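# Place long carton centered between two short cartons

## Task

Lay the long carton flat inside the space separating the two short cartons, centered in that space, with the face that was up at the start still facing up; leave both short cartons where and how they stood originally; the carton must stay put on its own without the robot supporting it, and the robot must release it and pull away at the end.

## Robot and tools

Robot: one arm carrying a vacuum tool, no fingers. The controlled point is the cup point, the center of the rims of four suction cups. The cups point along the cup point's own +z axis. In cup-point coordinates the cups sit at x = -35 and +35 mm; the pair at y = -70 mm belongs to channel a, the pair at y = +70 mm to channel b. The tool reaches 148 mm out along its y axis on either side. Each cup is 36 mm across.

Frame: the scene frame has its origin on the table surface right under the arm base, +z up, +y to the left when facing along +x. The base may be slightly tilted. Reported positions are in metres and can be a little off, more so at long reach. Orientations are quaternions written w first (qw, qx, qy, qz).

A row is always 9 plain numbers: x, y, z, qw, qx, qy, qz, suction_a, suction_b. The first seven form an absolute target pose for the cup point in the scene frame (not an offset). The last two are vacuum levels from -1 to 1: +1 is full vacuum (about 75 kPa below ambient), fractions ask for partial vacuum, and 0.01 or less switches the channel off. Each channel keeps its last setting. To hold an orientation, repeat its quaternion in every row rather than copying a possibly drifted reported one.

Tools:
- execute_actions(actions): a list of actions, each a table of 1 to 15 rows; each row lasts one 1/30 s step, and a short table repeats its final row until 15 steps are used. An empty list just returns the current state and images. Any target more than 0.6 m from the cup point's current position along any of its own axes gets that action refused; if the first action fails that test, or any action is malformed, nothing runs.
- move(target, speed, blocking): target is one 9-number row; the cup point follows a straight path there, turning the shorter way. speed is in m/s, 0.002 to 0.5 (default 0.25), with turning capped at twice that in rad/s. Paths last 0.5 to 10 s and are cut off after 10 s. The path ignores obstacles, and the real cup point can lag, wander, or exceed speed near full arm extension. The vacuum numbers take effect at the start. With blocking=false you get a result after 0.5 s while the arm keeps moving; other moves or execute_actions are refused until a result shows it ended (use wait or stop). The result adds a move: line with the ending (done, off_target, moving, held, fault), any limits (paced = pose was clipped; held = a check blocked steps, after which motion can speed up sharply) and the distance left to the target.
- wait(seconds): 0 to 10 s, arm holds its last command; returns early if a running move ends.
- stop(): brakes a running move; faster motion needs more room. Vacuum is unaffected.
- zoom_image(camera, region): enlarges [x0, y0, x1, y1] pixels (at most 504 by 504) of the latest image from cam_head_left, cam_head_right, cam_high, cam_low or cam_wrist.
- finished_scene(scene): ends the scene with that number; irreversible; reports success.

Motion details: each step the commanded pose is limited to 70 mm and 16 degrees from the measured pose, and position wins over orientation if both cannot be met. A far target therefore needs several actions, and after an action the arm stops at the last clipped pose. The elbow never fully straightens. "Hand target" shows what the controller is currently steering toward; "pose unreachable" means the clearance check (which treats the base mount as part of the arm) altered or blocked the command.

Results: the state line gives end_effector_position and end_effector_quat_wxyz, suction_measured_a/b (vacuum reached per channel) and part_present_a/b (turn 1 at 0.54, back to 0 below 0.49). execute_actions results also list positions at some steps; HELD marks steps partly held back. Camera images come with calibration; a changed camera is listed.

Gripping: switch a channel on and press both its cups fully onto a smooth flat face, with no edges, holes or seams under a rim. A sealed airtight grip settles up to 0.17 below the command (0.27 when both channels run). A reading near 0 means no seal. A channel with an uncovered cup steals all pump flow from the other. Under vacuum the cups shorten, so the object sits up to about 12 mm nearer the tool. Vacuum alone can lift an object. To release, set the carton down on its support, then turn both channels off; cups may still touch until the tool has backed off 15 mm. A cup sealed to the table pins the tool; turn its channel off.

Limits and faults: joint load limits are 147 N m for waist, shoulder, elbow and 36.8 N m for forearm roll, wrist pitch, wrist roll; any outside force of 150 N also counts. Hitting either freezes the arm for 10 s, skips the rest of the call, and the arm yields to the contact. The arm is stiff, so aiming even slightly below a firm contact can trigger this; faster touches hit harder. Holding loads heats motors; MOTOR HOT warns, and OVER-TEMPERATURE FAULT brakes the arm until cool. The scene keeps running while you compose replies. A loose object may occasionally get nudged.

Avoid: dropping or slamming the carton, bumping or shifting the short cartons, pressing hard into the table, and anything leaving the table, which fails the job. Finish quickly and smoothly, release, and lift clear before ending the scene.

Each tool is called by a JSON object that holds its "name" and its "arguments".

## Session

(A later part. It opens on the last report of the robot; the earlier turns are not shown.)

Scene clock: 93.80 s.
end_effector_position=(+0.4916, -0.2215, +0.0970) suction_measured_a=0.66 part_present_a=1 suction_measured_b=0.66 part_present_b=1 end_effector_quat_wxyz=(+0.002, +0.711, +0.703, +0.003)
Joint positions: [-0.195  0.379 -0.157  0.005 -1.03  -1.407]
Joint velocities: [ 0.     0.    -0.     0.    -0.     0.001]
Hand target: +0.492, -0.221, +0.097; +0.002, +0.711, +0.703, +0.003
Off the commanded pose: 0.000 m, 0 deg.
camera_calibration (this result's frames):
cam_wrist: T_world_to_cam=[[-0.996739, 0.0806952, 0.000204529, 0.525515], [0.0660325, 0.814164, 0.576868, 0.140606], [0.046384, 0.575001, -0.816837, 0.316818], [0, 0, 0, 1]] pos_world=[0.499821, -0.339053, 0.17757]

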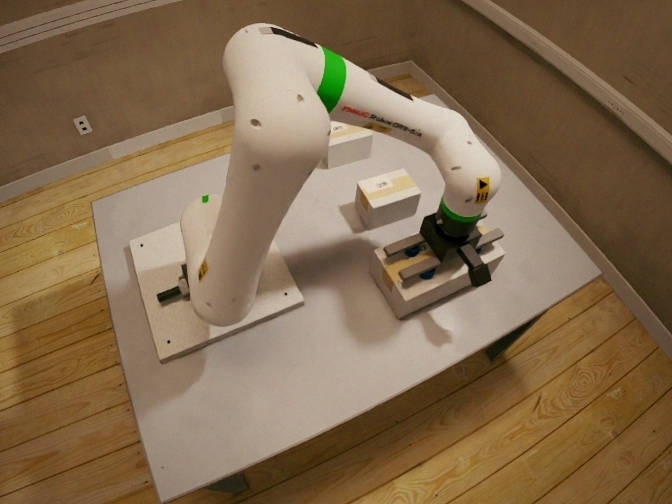

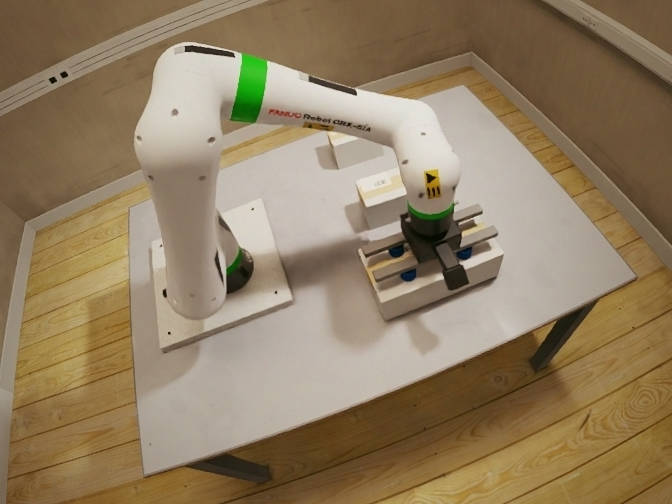

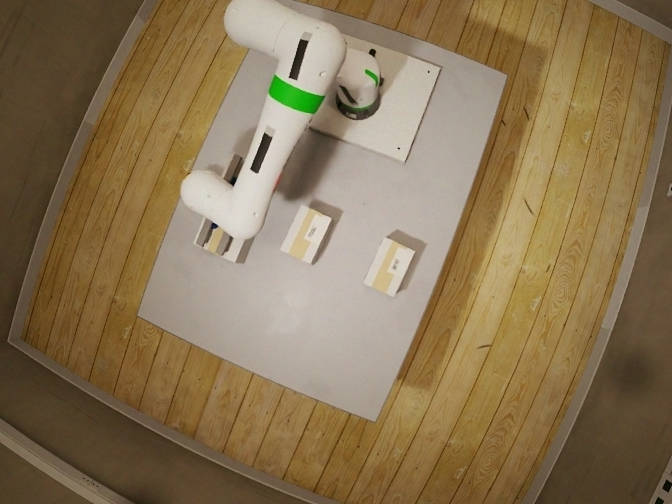

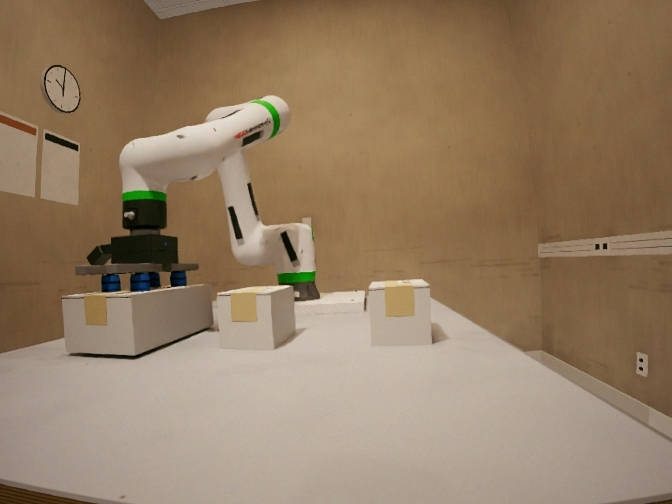

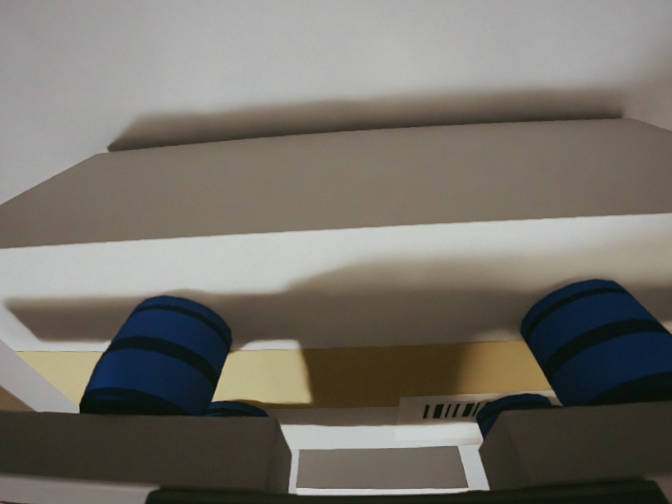

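{"name": "zoom_image", "arguments": {"camera": "cam_wrist", "region": [60, 120, 160, 190]}}

{"name": "zoom_image", "arguments": {"camera": "cam_wrist", "region": [572, 90, 672, 160]}}

{"name": "zoom_image", "arguments": {"camera": "cam_head_right", "region": [345, 195, 515, 335]}}

{"name": "zoom_image", "arguments": {"camera": "cam_low", "region": [50, 255, 220, 370]}}

Region (60, 120, 160, 190) of cam_wrist's 672x504 image, scaled by 5.040, with more detail than that image has; it fills the top 353 rows of this view, and the rest is white.

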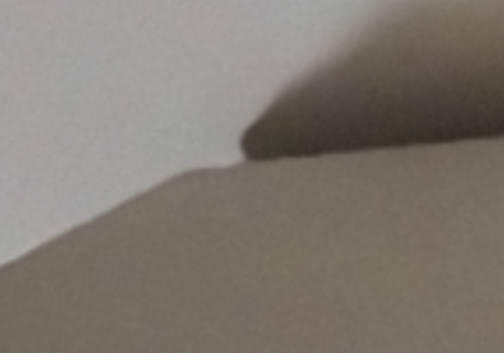

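Region (572, 90, 672, 160) of cam_wrist's 672x504 image, scaled by 5.040, with more detail than that image has; it fills the top 353 rows of this view, and the rest is white.

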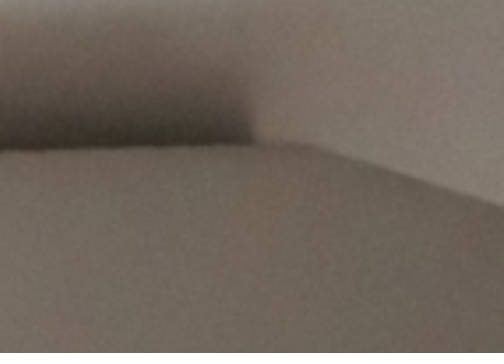

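Region (345, 195, 515, 335) of cam_head_right's 672x504 image, scaled by 2.965, with more detail than that image has; it fills the top 415 rows of this view, and the rest is white.

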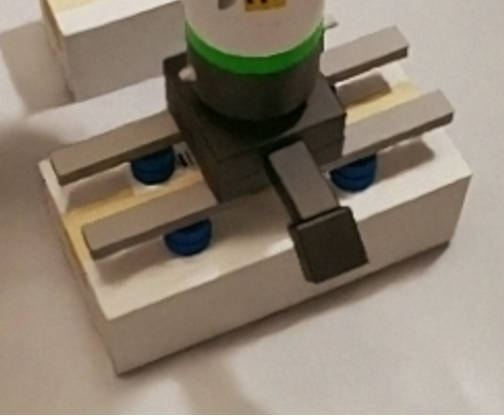

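Region (50, 255, 220, 370) of cam_low's 672x504 image, scaled by 2.965, with more detail than that image has; it fills the top 341 rows of this view, and the rest is white.

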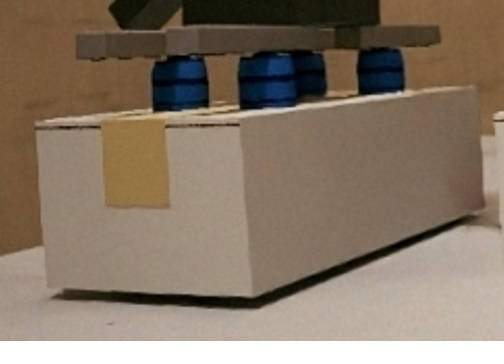

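{"name": "zoom_image", "arguments": {"camera": "cam_low", "region": [105, 335, 165, 375]}}

{"name": "zoom_image", "arguments": {"camera": "cam_low", "region": [175, 275, 235, 345]}}

{"name": "zoom_image", "arguments": {"camera": "cam_head_right", "region": [370, 255, 440, 315]}}

{"name": "zoom_image", "arguments": {"camera": "cam_head_right", "region": [445, 220, 515, 280]}}

Region (105, 335, 165, 375) of cam_low's 672x504 image, scaled by 8.400, with more detail than that image has.

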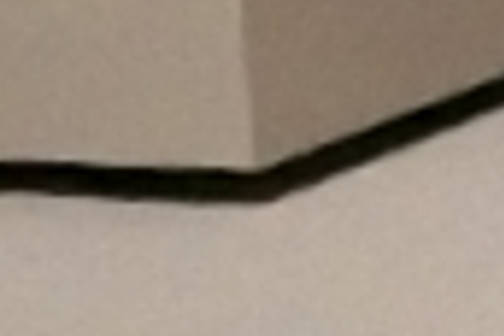

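Region (175, 275, 235, 345) of cam_low's 672x504 image, scaled by 7.200, with more detail than that image has; it fills the left 432 columns of this view, and the rest is white.

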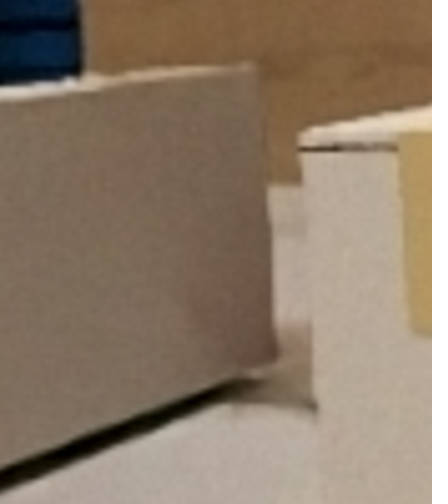

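Region (370, 255, 440, 315) of cam_head_right's 672x504 image, scaled by 7.200, with more detail than that image has; it fills the top 432 rows of this view, and the rest is white.

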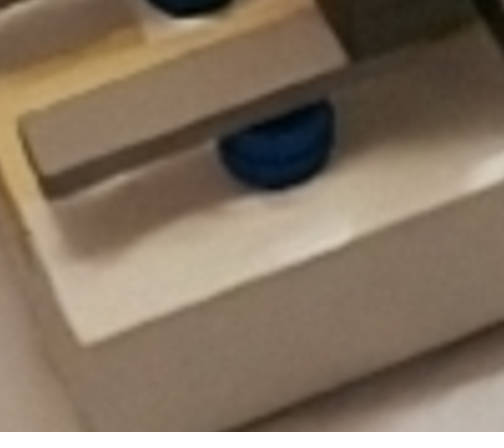

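Region (445, 220, 515, 280) of cam_head_right's 672x504 image, scaled by 7.200, with more detail than that image has; it fills the top 432 rows of this view, and the rest is white.

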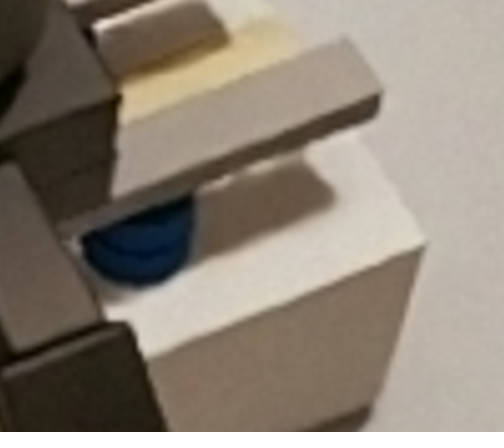

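{"name": "execute_actions", "arguments": {"actions": [[[0.4915,-0.2215,0.09706,0.00228,0.7108,0.70339,0.00266,1,1],[0.4915,-0.2215,0.09748,0.00228,0.7108,0.70339,0.00266,1,1],[0.4915,-0.2215,0.09853,0.00228,0.7108,0.70339,0.00266,1,1],[0.4915,-0.2215,0.1004,0.00228,0.7108,0.70339,0.00266,1,1],[0.4915,-0.22148,0.1032,0.00228,0.7108,0.70339,0.00266,1,1],[0.4915,-0.22134,0.10698,0.00228,0.71081,0.70338,0.00266,1,1],[0.49149,-0.22096,0.11173,0.00228,0.71082,0.70337,0.00266,1,1],[0.49147,-0.22023,0.11739,0.00227,0.71085,0.70333,0.00266,1,1],[0.49145,-0.21904,0.12385,0.00227,0.71091,0.70328,0.00267,1,1],[0.49141,-0.2173,0.13097,0.00226,0.71098,0.7032,0.00267,1,1],[0.49136,-0.21491,0.13858,0.00224,0.71108,0.7031,0.00268,1,1],[0.4913,-0.21181,0.14649,0.00223,0.71122,0.70296,0.00269,1,1],[0.49122,-0.20795,0.15451,0.00221,0.71138,0.70279,0.0027,1,1],[0.49113,-0.20327,0.16242,0.00218,0.71158,0.70258,0.00272,1,1],[0.49101,-0.19775,0.17003,0.00215,0.71182,0.70233,0.00274,1,1]],[[0.49088,-0.19138,0.17715,0.00212,0.7121,0.70205,0.00276,1,1],[0.49073,-0.18418,0.18361,0.00208,0.71241,0.70173,0.00278,1,1],[0.49057,-0.17616,0.18927,0.00204,0.71275,0.70137,0.00281,1,1],[0.49039,-0.16737,0.19402,0.00199,0.71313,0.70098,0.00284,1,1],[0.4902,-0.15787,0.1978,0.00194,0.71354,0.70056,0.00287,1,1],[0.48999,-0.14773,0.2006,0.00188,0.71398,0.7001,0.0029,1,1],[0.48977,-0.13704,0.20247,0.00183,0.71444,0.69963,0.00294,1,1],[0.48954,-0.12588,0.20352,0.00177,0.71492,0.69913,0.00297,1,1],[0.4893,-0.11438,0.20394,0.00171,0.71541,0.69862,0.00301,1,1],[0.48906,-0.10264,0.204,0.00164,0.71592,0.6981,0.00305,1,1],[0.48882,-0.09077,0.204,0.00158,0.71643,0.69757,0.00309,1,1],[0.48858,-0.07889,0.204,0.00152,0.71694,0.69704,0.00313,1,1],[0.48833,-0.067,0.204,0.00145,0.71745,0.69651,0.00316,1,1],[0.48809,-0.05512,0.204,0.00139,0.71796,0.69598,0.0032,1,1],[0.48784,-0.04323,0.204,0.00132,0.71847,0.69545,0.00324,1,1]],[[0.4876,-0.03135,0.204,0.00126,0.71899,0.69492,0.00328,1,1],[0.48736,-0.01947,0.204,0.0012,0.7195,0.69439,0.00332,1,1],[0.48711,-0.00758,0.204,0.00113,0.72001,0.69386,0.00336,1,1],[0.48687,0.0043,0.204,0.00107,0.72052,0.69333,0.0034,1,1],[0.48663,0.01619,0.204,0.00101,0.72103,0.6928,0.00344,1,1],[0.48638,0.02807,0.204,0.00094,0.72154,0.69227,0.00347,1,1],[0.48614,0.03994,0.204,0.00088,0.72205,0.69174,0.00351,1,1],[0.4859,0.05168,0.204,0.00081,0.72256,0.69122,0.00355,1,1],[0.48566,0.06318,0.204,0.00075,0.72305,0.69071,0.00359,1,1],[0.48543,0.07434,0.204,0.00069,0.72353,0.69021,0.00362,1,1],[0.48521,0.08503,0.204,0.00064,0.72399,0.68974,0.00366,1,1],[0.485,0.09517,0.204,0.00058,0.72443,0.68928,0.00369,1,1],[0.48481,0.10467,0.204,0.00053,0.72484,0.68886,0.00372,1,1],[0.48463,0.11346,0.20398,0.00048,0.72522,0.68847,0.00375,1,1],[0.48447,0.12148,0.20385,0.00044,0.72556,0.68811,0.00378,1,1]],[[0.48432,0.12868,0.20354,0.0004,0.72587,0.68779,0.0038,1,1],[0.48419,0.13505,0.20303,0.00037,0.72615,0.68751,0.00382,1,1],[0.48407,0.14057,0.20232,0.00034,0.72639,0.68726,0.00384,1,1],[0.48398,0.14525,0.20146,0.00031,0.72659,0.68705,0.00386,1,1],[0.4839,0.14911,0.2005,0.00029,0.72675,0.68688,0.00387,1,1],[0.48384,0.15221,0.1995,0.00028,0.72689,0.68674,0.00388,1,1],[0.48379,0.1546,0.19854,0.00026,0.72699,0.68664,0.00389,1,1],[0.48375,0.15634,0.19768,0.00025,0.72706,0.68656,0.00389,1,1],[0.48373,0.15753,0.19697,0.00025,0.72712,0.68651,0.0039,1,1],[0.48371,0.15826,0.19646,0.00024,0.72715,0.68647,0.0039,1,1],[0.4837,0.15864,0.19615,0.00024,0.72716,0.68646,0.0039,1,1],[0.4837,0.15878,0.19602,0.00024,0.72717,0.68645,0.0039,1,1],[0.4837,0.1588,0.196,0.00024,0.72717,0.68645,0.0039,1,1],[0.4837,0.1588,0.196,0.00024,0.72717,0.68645,0.0039,1,1],[0.4837,0.1588,0.196,0.00024,0.72717,0.68645,0.0039,1,1]]]}}

Scene clock: 153.00 s.
end_effector_position=(+0.4836, +0.1588, +0.1961) suction_measured_a=0.66 part_present_a=1 suction_measured_b=0.66 part_present_b=1 end_effector_quat_wxyz=(+0.000, +0.727, +0.686, +0.004)
Joint positions: [ 0.559  0.212 -0.126  0.002 -1.231 -2.207]
Joint velocities: [ 0.     0.001 -0.001  0.001  0.    -0.   ]
Hand target: +0.483, +0.159, +0.196; +0.000, +0.727, +0.686, +0.004
Off the commanded pose: 0.000 m, 0 deg.
Step readings (end_effector_position; steps 1 to 15: 1st action; 16 to 30: 2nd action; 31 to 45: 3rd action; 46 to 60: 4th action):
0: (+0.4916, -0.2215, +0.0970)
1: (+0.4916, -0.2215, +0.0970)
2: (+0.4916, -0.2215, +0.0970)
4: (+0.4913, -0.2215, +0.0979)
8: (+0.4915, -0.2212, +0.1080)
15: (+0.4912, -0.2091, +0.1518)
16: (+0.4911, -0.2049, +0.1593)
17: (+0.4910, -0.1999, +0.1666)
19: (+0.4909, -0.1876, +0.1798)
23: (+0.4908, -0.1562, +0.1975)
30: (+0.4873, -0.0843, +0.2031)
31: (+0.4870, -0.0731, +0.2032)
32: (+0.4868, -0.0617, +0.2033)
34: (+0.4863, -0.0387, +0.2034)
38: (+0.4848, +0.0080, +0.2037)
45: (+0.4819, +0.0891, +0.2040)
46: (+0.4821, +0.0999, +0.2040)
47: (+0.4822, +0.1099, +0.2039)
49: (+0.4827, +0.1276, +0.2034)
53: (+0.4832, +0.1515, +0.1996)
60: end_effector_position above
camera_calibration (this result's frames):
cam_wrist: T_world_to_cam=[[-0.991816, 0.127664, 0.00158901, 0.476714], [0.104838, 0.807254, 0.580819, -0.244128], [0.0728668, 0.576232, -0.814031, 0.165911], [0, 0, 0, 1]] pos_world=[0.486317, 0.0406108, 0.276093]

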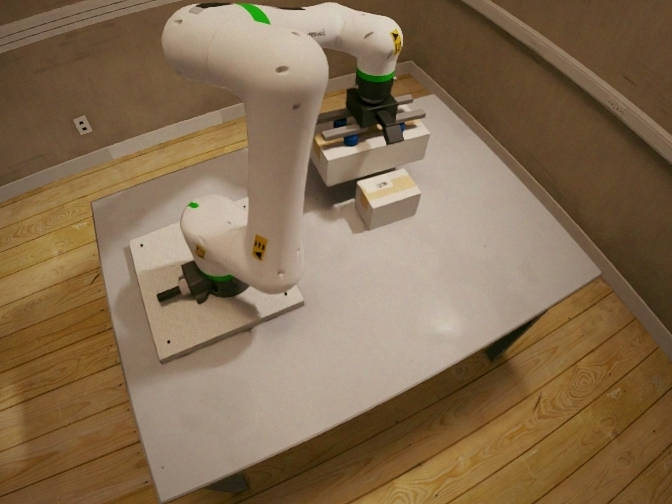

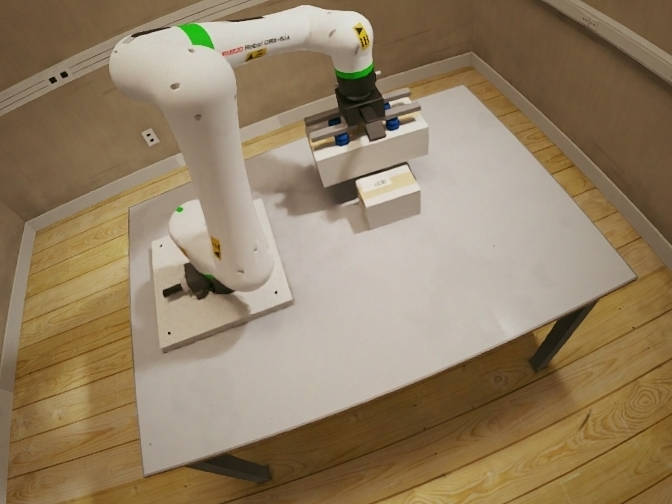

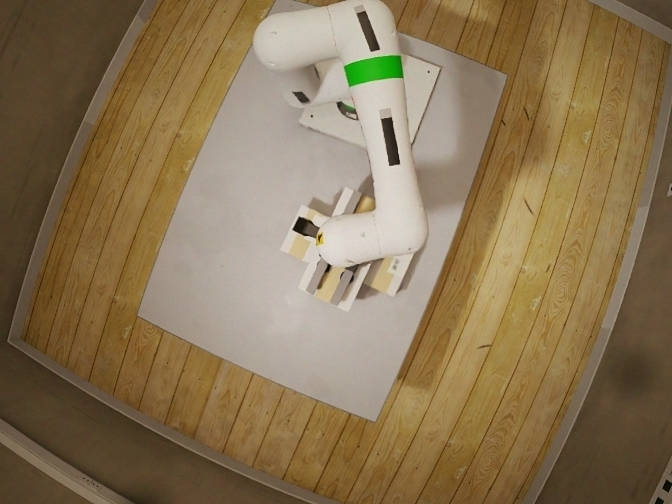

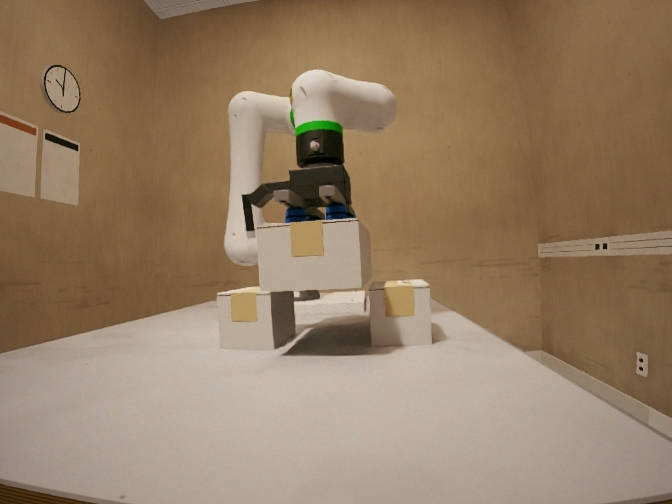

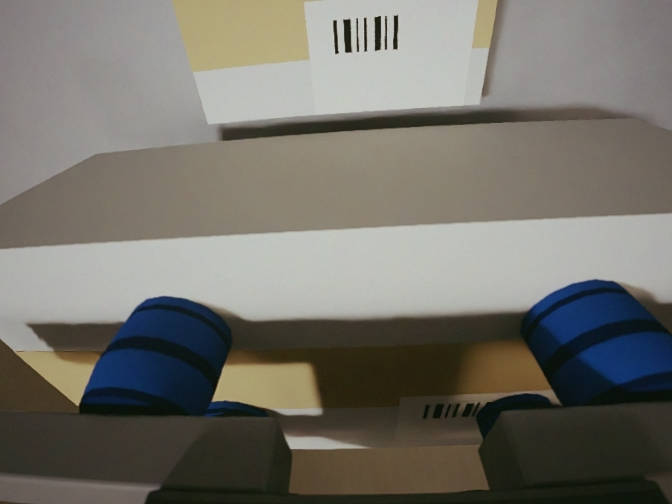

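{"name": "execute_actions", "arguments": {"actions": []}}

Scene clock: 156.53 s.
end_effector_position=(+0.4835, +0.1589, +0.1960) suction_measured_a=0.66 part_present_a=1 suction_measured_b=0.66 part_present_b=1 end_effector_quat_wxyz=(+0.000, +0.727, +0.686, +0.004)
Joint positions: [ 0.559  0.212 -0.126  0.002 -1.231 -2.207]
Joint velocities: [-0. -0. -0.  0.  0. -0.]
Hand target: +0.483, +0.159, +0.196; +0.000, +0.727, +0.686, +0.004
Off the commanded pose: 0.000 m, 0 deg.
camera_calibration (this result's frames):
cam_wrist: T_world_to_cam=[[-0.991825, 0.127592, 0.00172262, 0.476642], [0.104862, 0.807291, 0.580762, -0.244105], [0.07271, 0.576195, -0.814071, 0.165911], [0, 0, 0, 1]] pos_world=[0.486279, 0.0406511, 0.27601]

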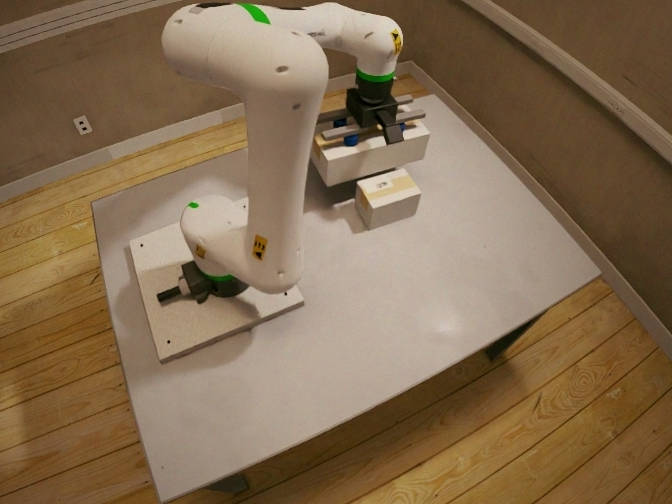

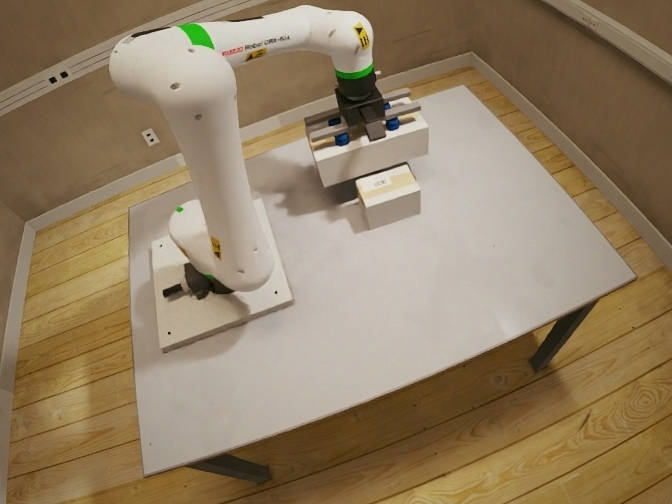

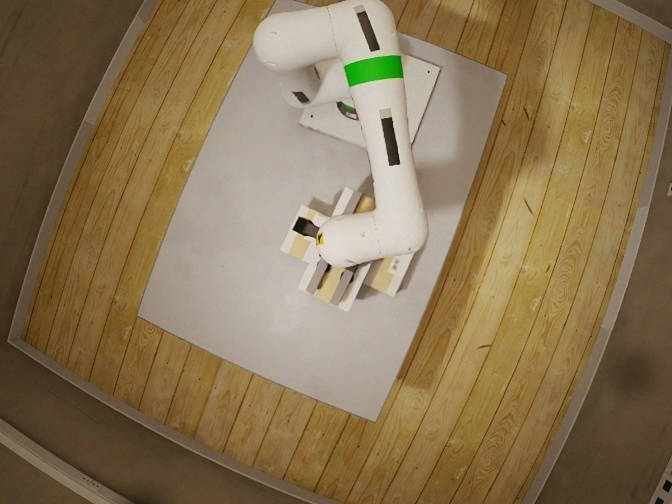

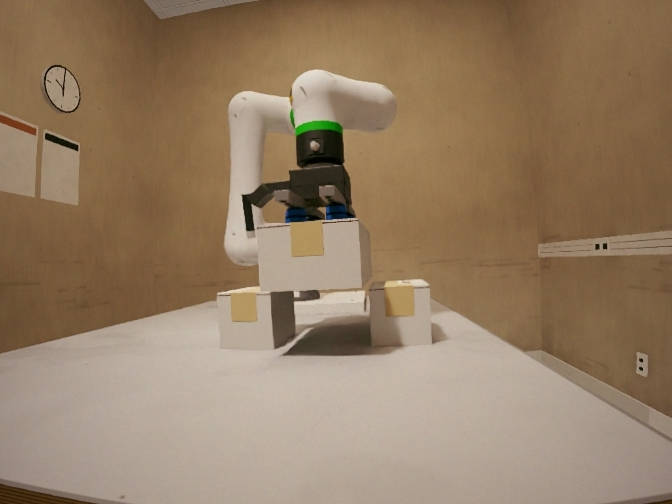

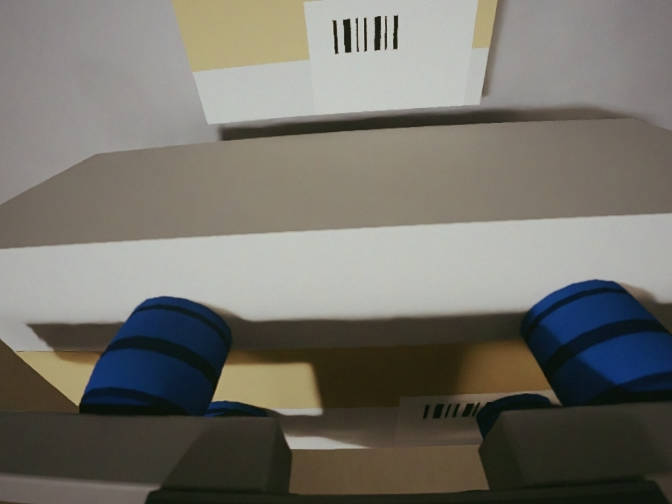

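{"name": "zoom_image", "arguments": {"camera": "cam_wrist", "region": [60, 90, 280, 180]}}

{"name": "zoom_image", "arguments": {"camera": "cam_wrist", "region": [440, 70, 660, 160]}}

{"name": "zoom_image", "arguments": {"camera": "cam_low", "region": [200, 200, 450, 370]}}

Region (60, 90, 280, 180) of cam_wrist's 672x504 image, scaled by 2.291, with more detail than that image has; it fills the top 206 rows of this view, and the rest is white.

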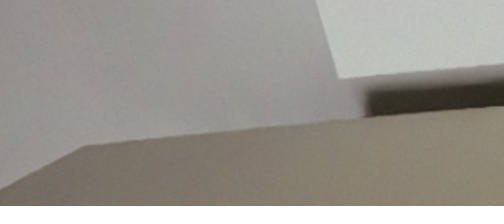

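Region (440, 70, 660, 160) of cam_wrist's 672x504 image, scaled by 2.291, with more detail than that image has; it fills the top 206 rows of this view, and the rest is white.

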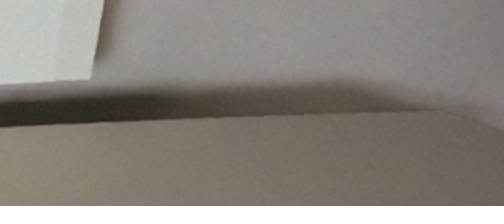

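Region (200, 200, 450, 370) of cam_low's 672x504 image, scaled by 2.016, with more detail than that image has; it fills the top 343 rows of this view, and the rest is white.

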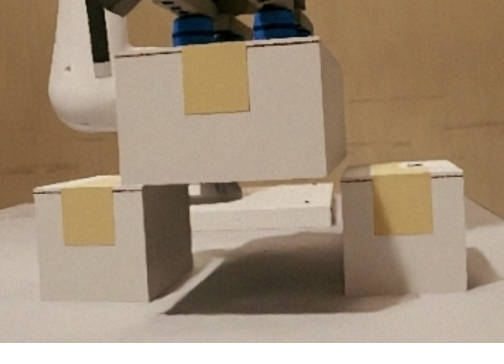

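{"name": "zoom_image", "arguments": {"camera": "cam_wrist", "region": [185, 105, 245, 150]}}

{"name": "zoom_image", "arguments": {"camera": "cam_wrist", "region": [450, 88, 510, 133]}}

{"name": "zoom_image", "arguments": {"camera": "cam_wrist", "region": [70, 135, 130, 180]}}

{"name": "zoom_image", "arguments": {"camera": "cam_wrist", "region": [605, 100, 665, 145]}}

Region (185, 105, 245, 150) of cam_wrist's 672x504 image, scaled by 8.400, with more detail than that image has; it fills the top 378 rows of this view, and the rest is white.

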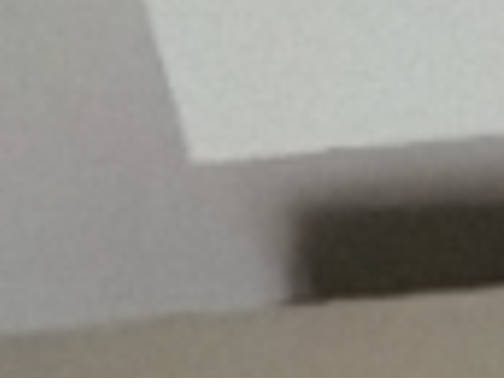

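Region (450, 88, 510, 133) of cam_wrist's 672x504 image, scaled by 8.400, with more detail than that image has; it fills the top 378 rows of this view, and the rest is white.

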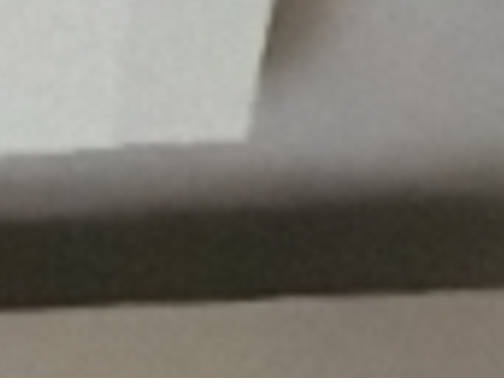

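Region (70, 135, 130, 180) of cam_wrist's 672x504 image, scaled by 8.400, with more detail than that image has; it fills the top 378 rows of this view, and the rest is white.

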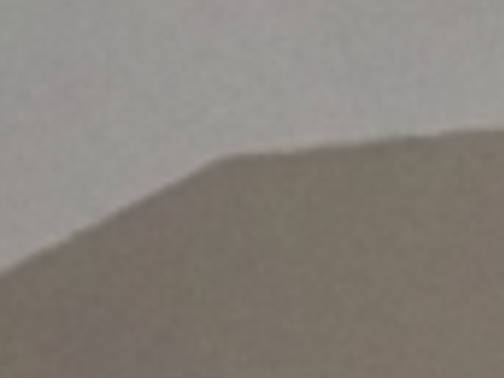

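Region (605, 100, 665, 145) of cam_wrist's 672x504 image, scaled by 8.400, with more detail than that image has; it fills the top 378 rows of this view, and the rest is white.

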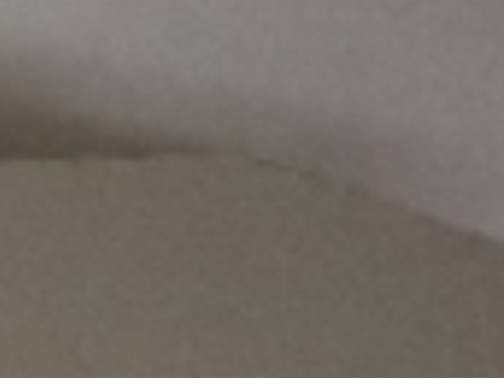

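{"name": "zoom_image", "arguments": {"camera": "cam_low", "region": [345, 260, 405, 305]}}

{"name": "zoom_image", "arguments": {"camera": "cam_low", "region": [245, 270, 305, 315]}}

{"name": "zoom_image", "arguments": {"camera": "cam_high", "region": [270, 180, 430, 320]}}

Region (345, 260, 405, 305) of cam_low's 672x504 image, scaled by 8.400, with more detail than that image has; it fills the top 378 rows of this view, and the rest is white.

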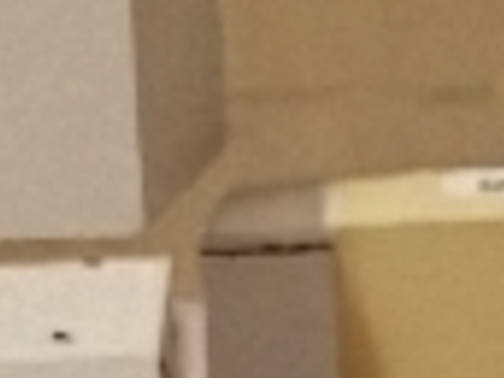

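Region (245, 270, 305, 315) of cam_low's 672x504 image, scaled by 8.400, with more detail than that image has; it fills the top 378 rows of this view, and the rest is white.

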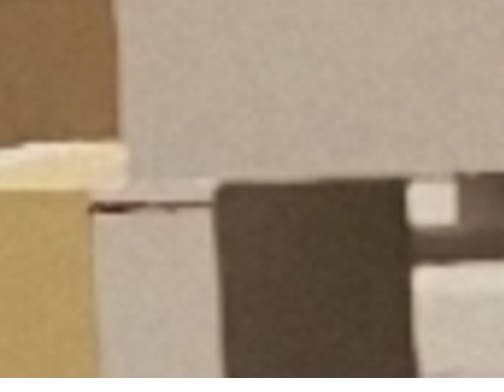

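Region (270, 180, 430, 320) of cam_high's 672x504 image, scaled by 3.150, with more detail than that image has; it fills the top 441 rows of this view, and the rest is white.

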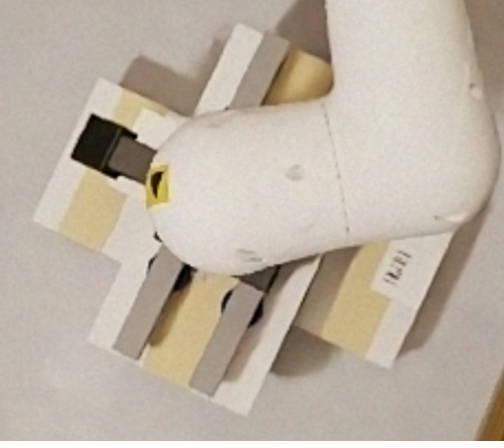

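{"name": "execute_actions", "arguments": {"actions": []}}

{"name": "zoom_image", "arguments": {"camera": "cam_low", "region": [200, 200, 450, 370]}}

Scene clock: 191.93 s.
end_effector_position=(+0.4835, +0.1589, +0.1960) suction_measured_a=0.66 part_present_a=1 suction_measured_b=0.66 part_present_b=1 end_effector_quat_wxyz=(+0.000, +0.727, +0.686, +0.004)
Joint positions: [ 0.559  0.212 -0.126  0.002 -1.231 -2.207]
Joint velocities: [ 0.     0.    -0.     0.001  0.001  0.001]
Hand target: +0.483, +0.159, +0.196; +0.000, +0.727, +0.686, +0.004
Off the commanded pose: 0.000 m, 0 deg.
camera_calibration (this result's frames):
cam_wrist: T_world_to_cam=[[-0.991825, 0.127592, 0.00172369, 0.476641], [0.104862, 0.807292, 0.580762, -0.244105], [0.0727091, 0.576195, -0.814072, 0.165913], [0, 0, 0, 1]] pos_world=[0.486279, 0.0406507, 0.27601]

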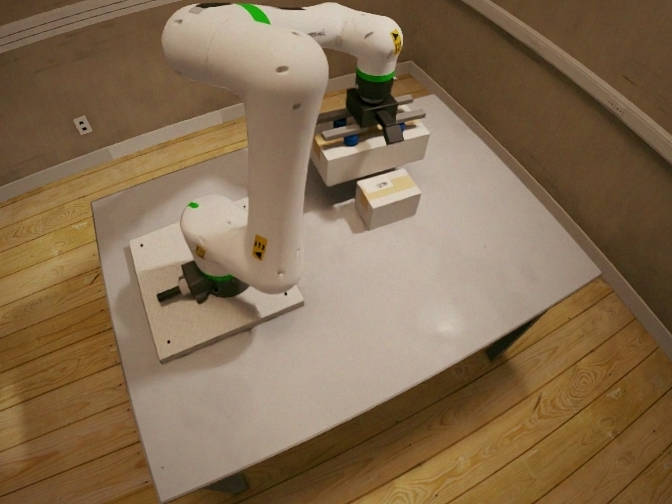

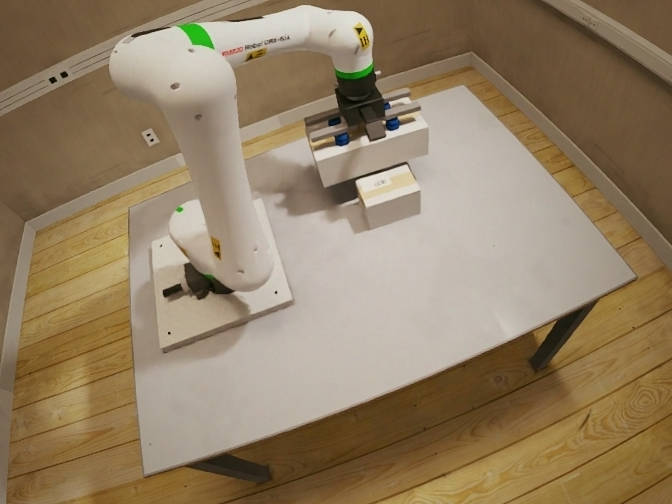

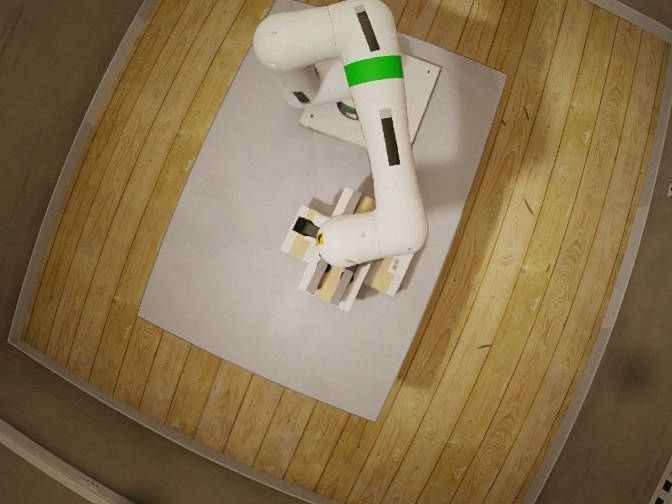

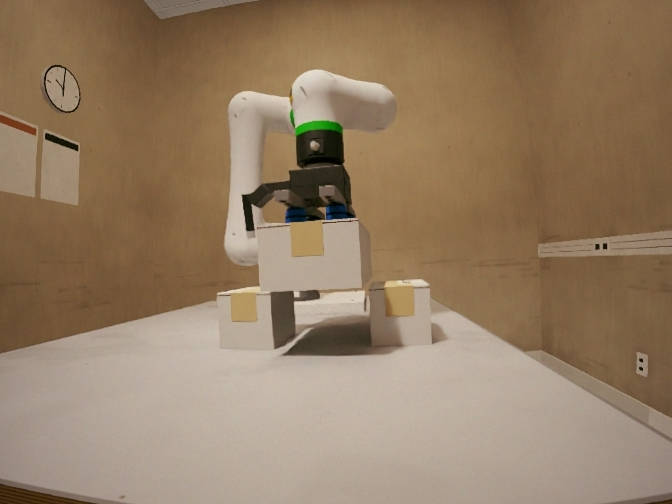

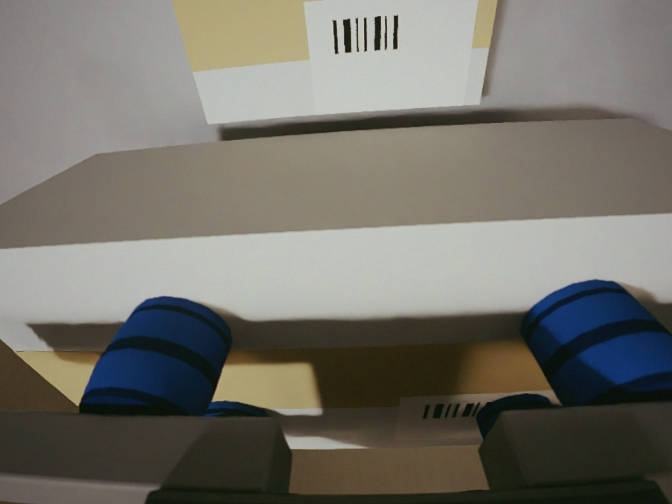

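Region (200, 200, 450, 370) of cam_low's 672x504 image, scaled by 2.016, with more detail than that image has; it fills the top 343 rows of this view, and the rest is white.

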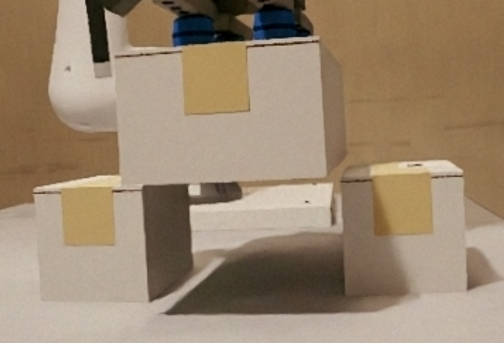

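Nothing has moved. Descending with a small lateral correction.

{"name": "execute_actions", "arguments": {"actions": [[[0.48370,0.15880,0.19596,0.00024,0.72717,0.68645,0.0039,1,1],[0.48371,0.15877,0.19572,0.00024,0.72717,0.68645,0.0039,1,1],[0.48373,0.15871,0.19511,0.00024,0.72717,0.68645,0.0039,1,1],[0.48376,0.15862,0.19399,0.00024,0.72717,0.68645,0.0039,1,1],[0.48380,0.15849,0.19229,0.00024,0.72717,0.68645,0.0039,1,1],[0.48386,0.15832,0.18995,0.00024,0.72717,0.68645,0.0039,1,1],[0.48392,0.15814,0.18694,0.00024,0.72717,0.68645,0.0039,1,1],[0.48398,0.15796,0.18326,0.00024,0.72717,0.68645,0.0039,1,1],[0.48404,0.15778,0.17896,0.00024,0.72717,0.68645,0.0039,1,1],[0.48410,0.15761,0.17407,0.00024,0.72717,0.68645,0.0039,1,1],[0.48414,0.15748,0.16866,0.00024,0.72717,0.68645,0.0039,1,1],[0.48417,0.15739,0.16283,0.00024,0.72717,0.68645,0.0039,1,1],[0.48419,0.15733,0.15666,0.00024,0.72717,0.68645,0.0039,1,1],[0.48420,0.15730,0.15026,0.00024,0.72717,0.68645,0.0039,1,1],[0.48420,0.15730,0.14375,0.00024,0.72717,0.68645,0.0039,1,1]],[[0.4842,0.1573,0.13724,0.00024,0.72717,0.68645,0.0039,1,1],[0.4842,0.1573,0.13084,0.00024,0.72717,0.68645,0.0039,1,1],[0.4842,0.1573,0.12467,0.00024,0.72717,0.68645,0.0039,1,1],[0.4842,0.1573,0.11884,0.00024,0.72717,0.68645,0.0039,1,1],[0.4842,0.1573,0.11343,0.00024,0.72717,0.68645,0.0039,1,1],[0.4842,0.1573,0.10854,0.00024,0.72717,0.68645,0.0039,1,1],[0.4842,0.1573,0.10424,0.00024,0.72717,0.68645,0.0039,1,1],[0.4842,0.1573,0.10056,0.00024,0.72717,0.68645,0.0039,1,1],[0.4842,0.1573,0.09755,0.00024,0.72717,0.68645,0.0039,1,1],[0.4842,0.1573,0.09521,0.00024,0.72717,0.68645,0.0039,1,1],[0.4842,0.1573,0.09351,0.00024,0.72717,0.68645,0.0039,1,1],[0.4842,0.1573,0.09239,0.00024,0.72717,0.68645,0.0039,1,1],[0.4842,0.1573,0.09178,0.00024,0.72717,0.68645,0.0039,1,1],[0.4842,0.1573,0.09154,0.00024,0.72717,0.68645,0.0039,1,1],[0.4842,0.1573,0.0915,0.00024,0.72717,0.68645,0.0039,1,1]]]}}

Scene clock: 196.50 s.
end_effector_position=(+0.4842, +0.1575, +0.0917) suction_measured_a=0.66 part_present_a=1 suction_measured_b=0.66 part_present_b=1 end_effector_quat_wxyz=(+0.000, +0.727, +0.686, +0.004)
Joint positions: [ 0.555  0.326 -0.251  0.002 -0.992 -2.204]
Joint velocities: [-0.     0.011 -0.007  0.006  0.019 -0.001]
Hand target: +0.484, +0.157, +0.091; +0.000, +0.727, +0.687, +0.004
Off the commanded pose: 0.000 m, 0 deg.
Step readings (end_effector_position; steps 1 to 15: 1st action; 16 to 30: 2nd action):
0: (+0.4835, +0.1589, +0.1960)
1: (+0.4835, +0.1589, +0.1960)
2: (+0.4835, +0.1588, +0.1960)
4: (+0.4836, +0.1588, +0.1955)
8: (+0.4838, +0.1583, +0.1889)
15: (+0.4838, +0.1572, +0.1574)
16: (+0.4837, +0.1571, +0.1514)
17: (+0.4836, +0.1571, +0.1452)
19: (+0.4835, +0.1570, +0.1326)
23: (+0.4837, +0.1571, +0.1094)
30: end_effector_position above
camera_calibration (this result's frames):
cam_wrist: T_world_to_cam=[[-0.991825, 0.12759, 0.00203044, 0.477684], [0.10502, 0.807135, 0.580951, -0.18251], [0.0724845, 0.576415, -0.813936, 0.0817783], [0, 0, 0, 1]] pos_world=[0.487018, 0.0392249, 0.171622]

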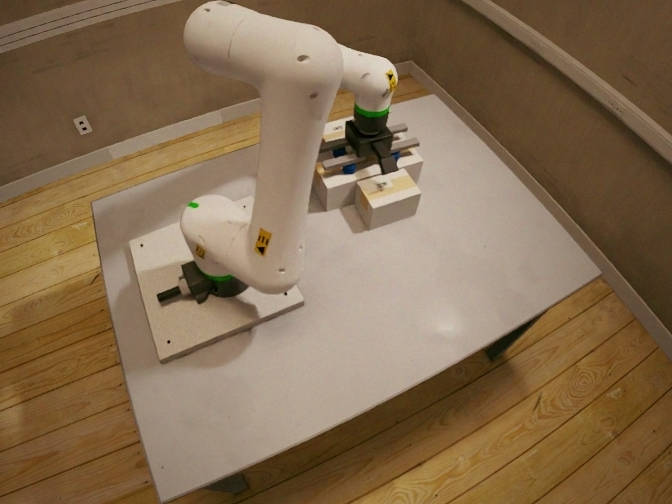

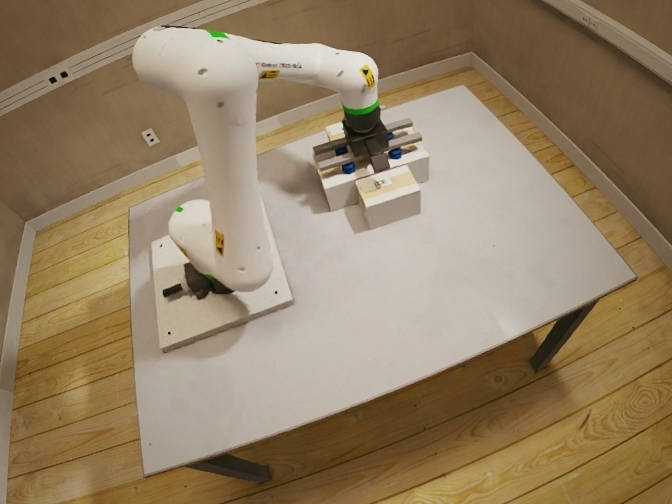

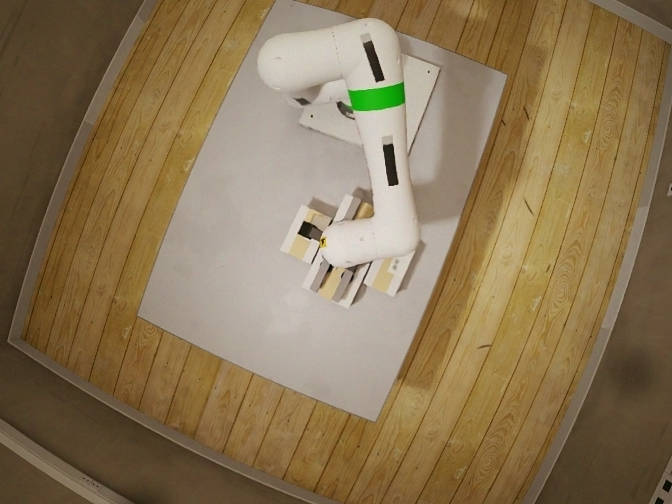

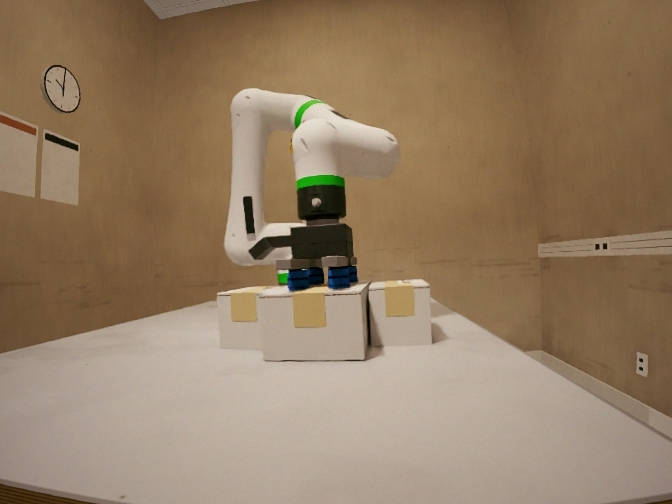

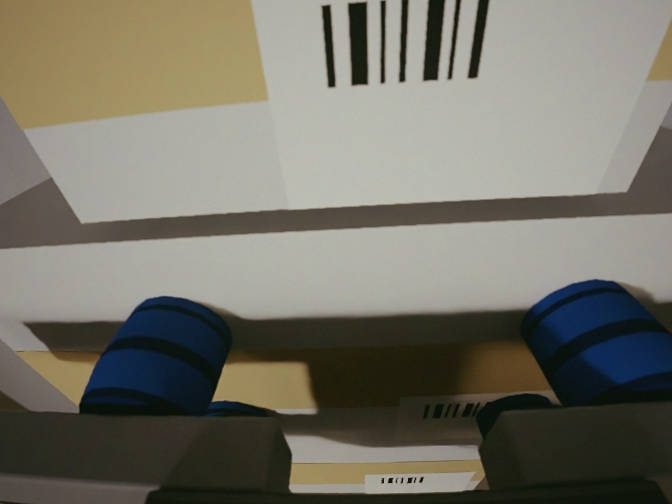

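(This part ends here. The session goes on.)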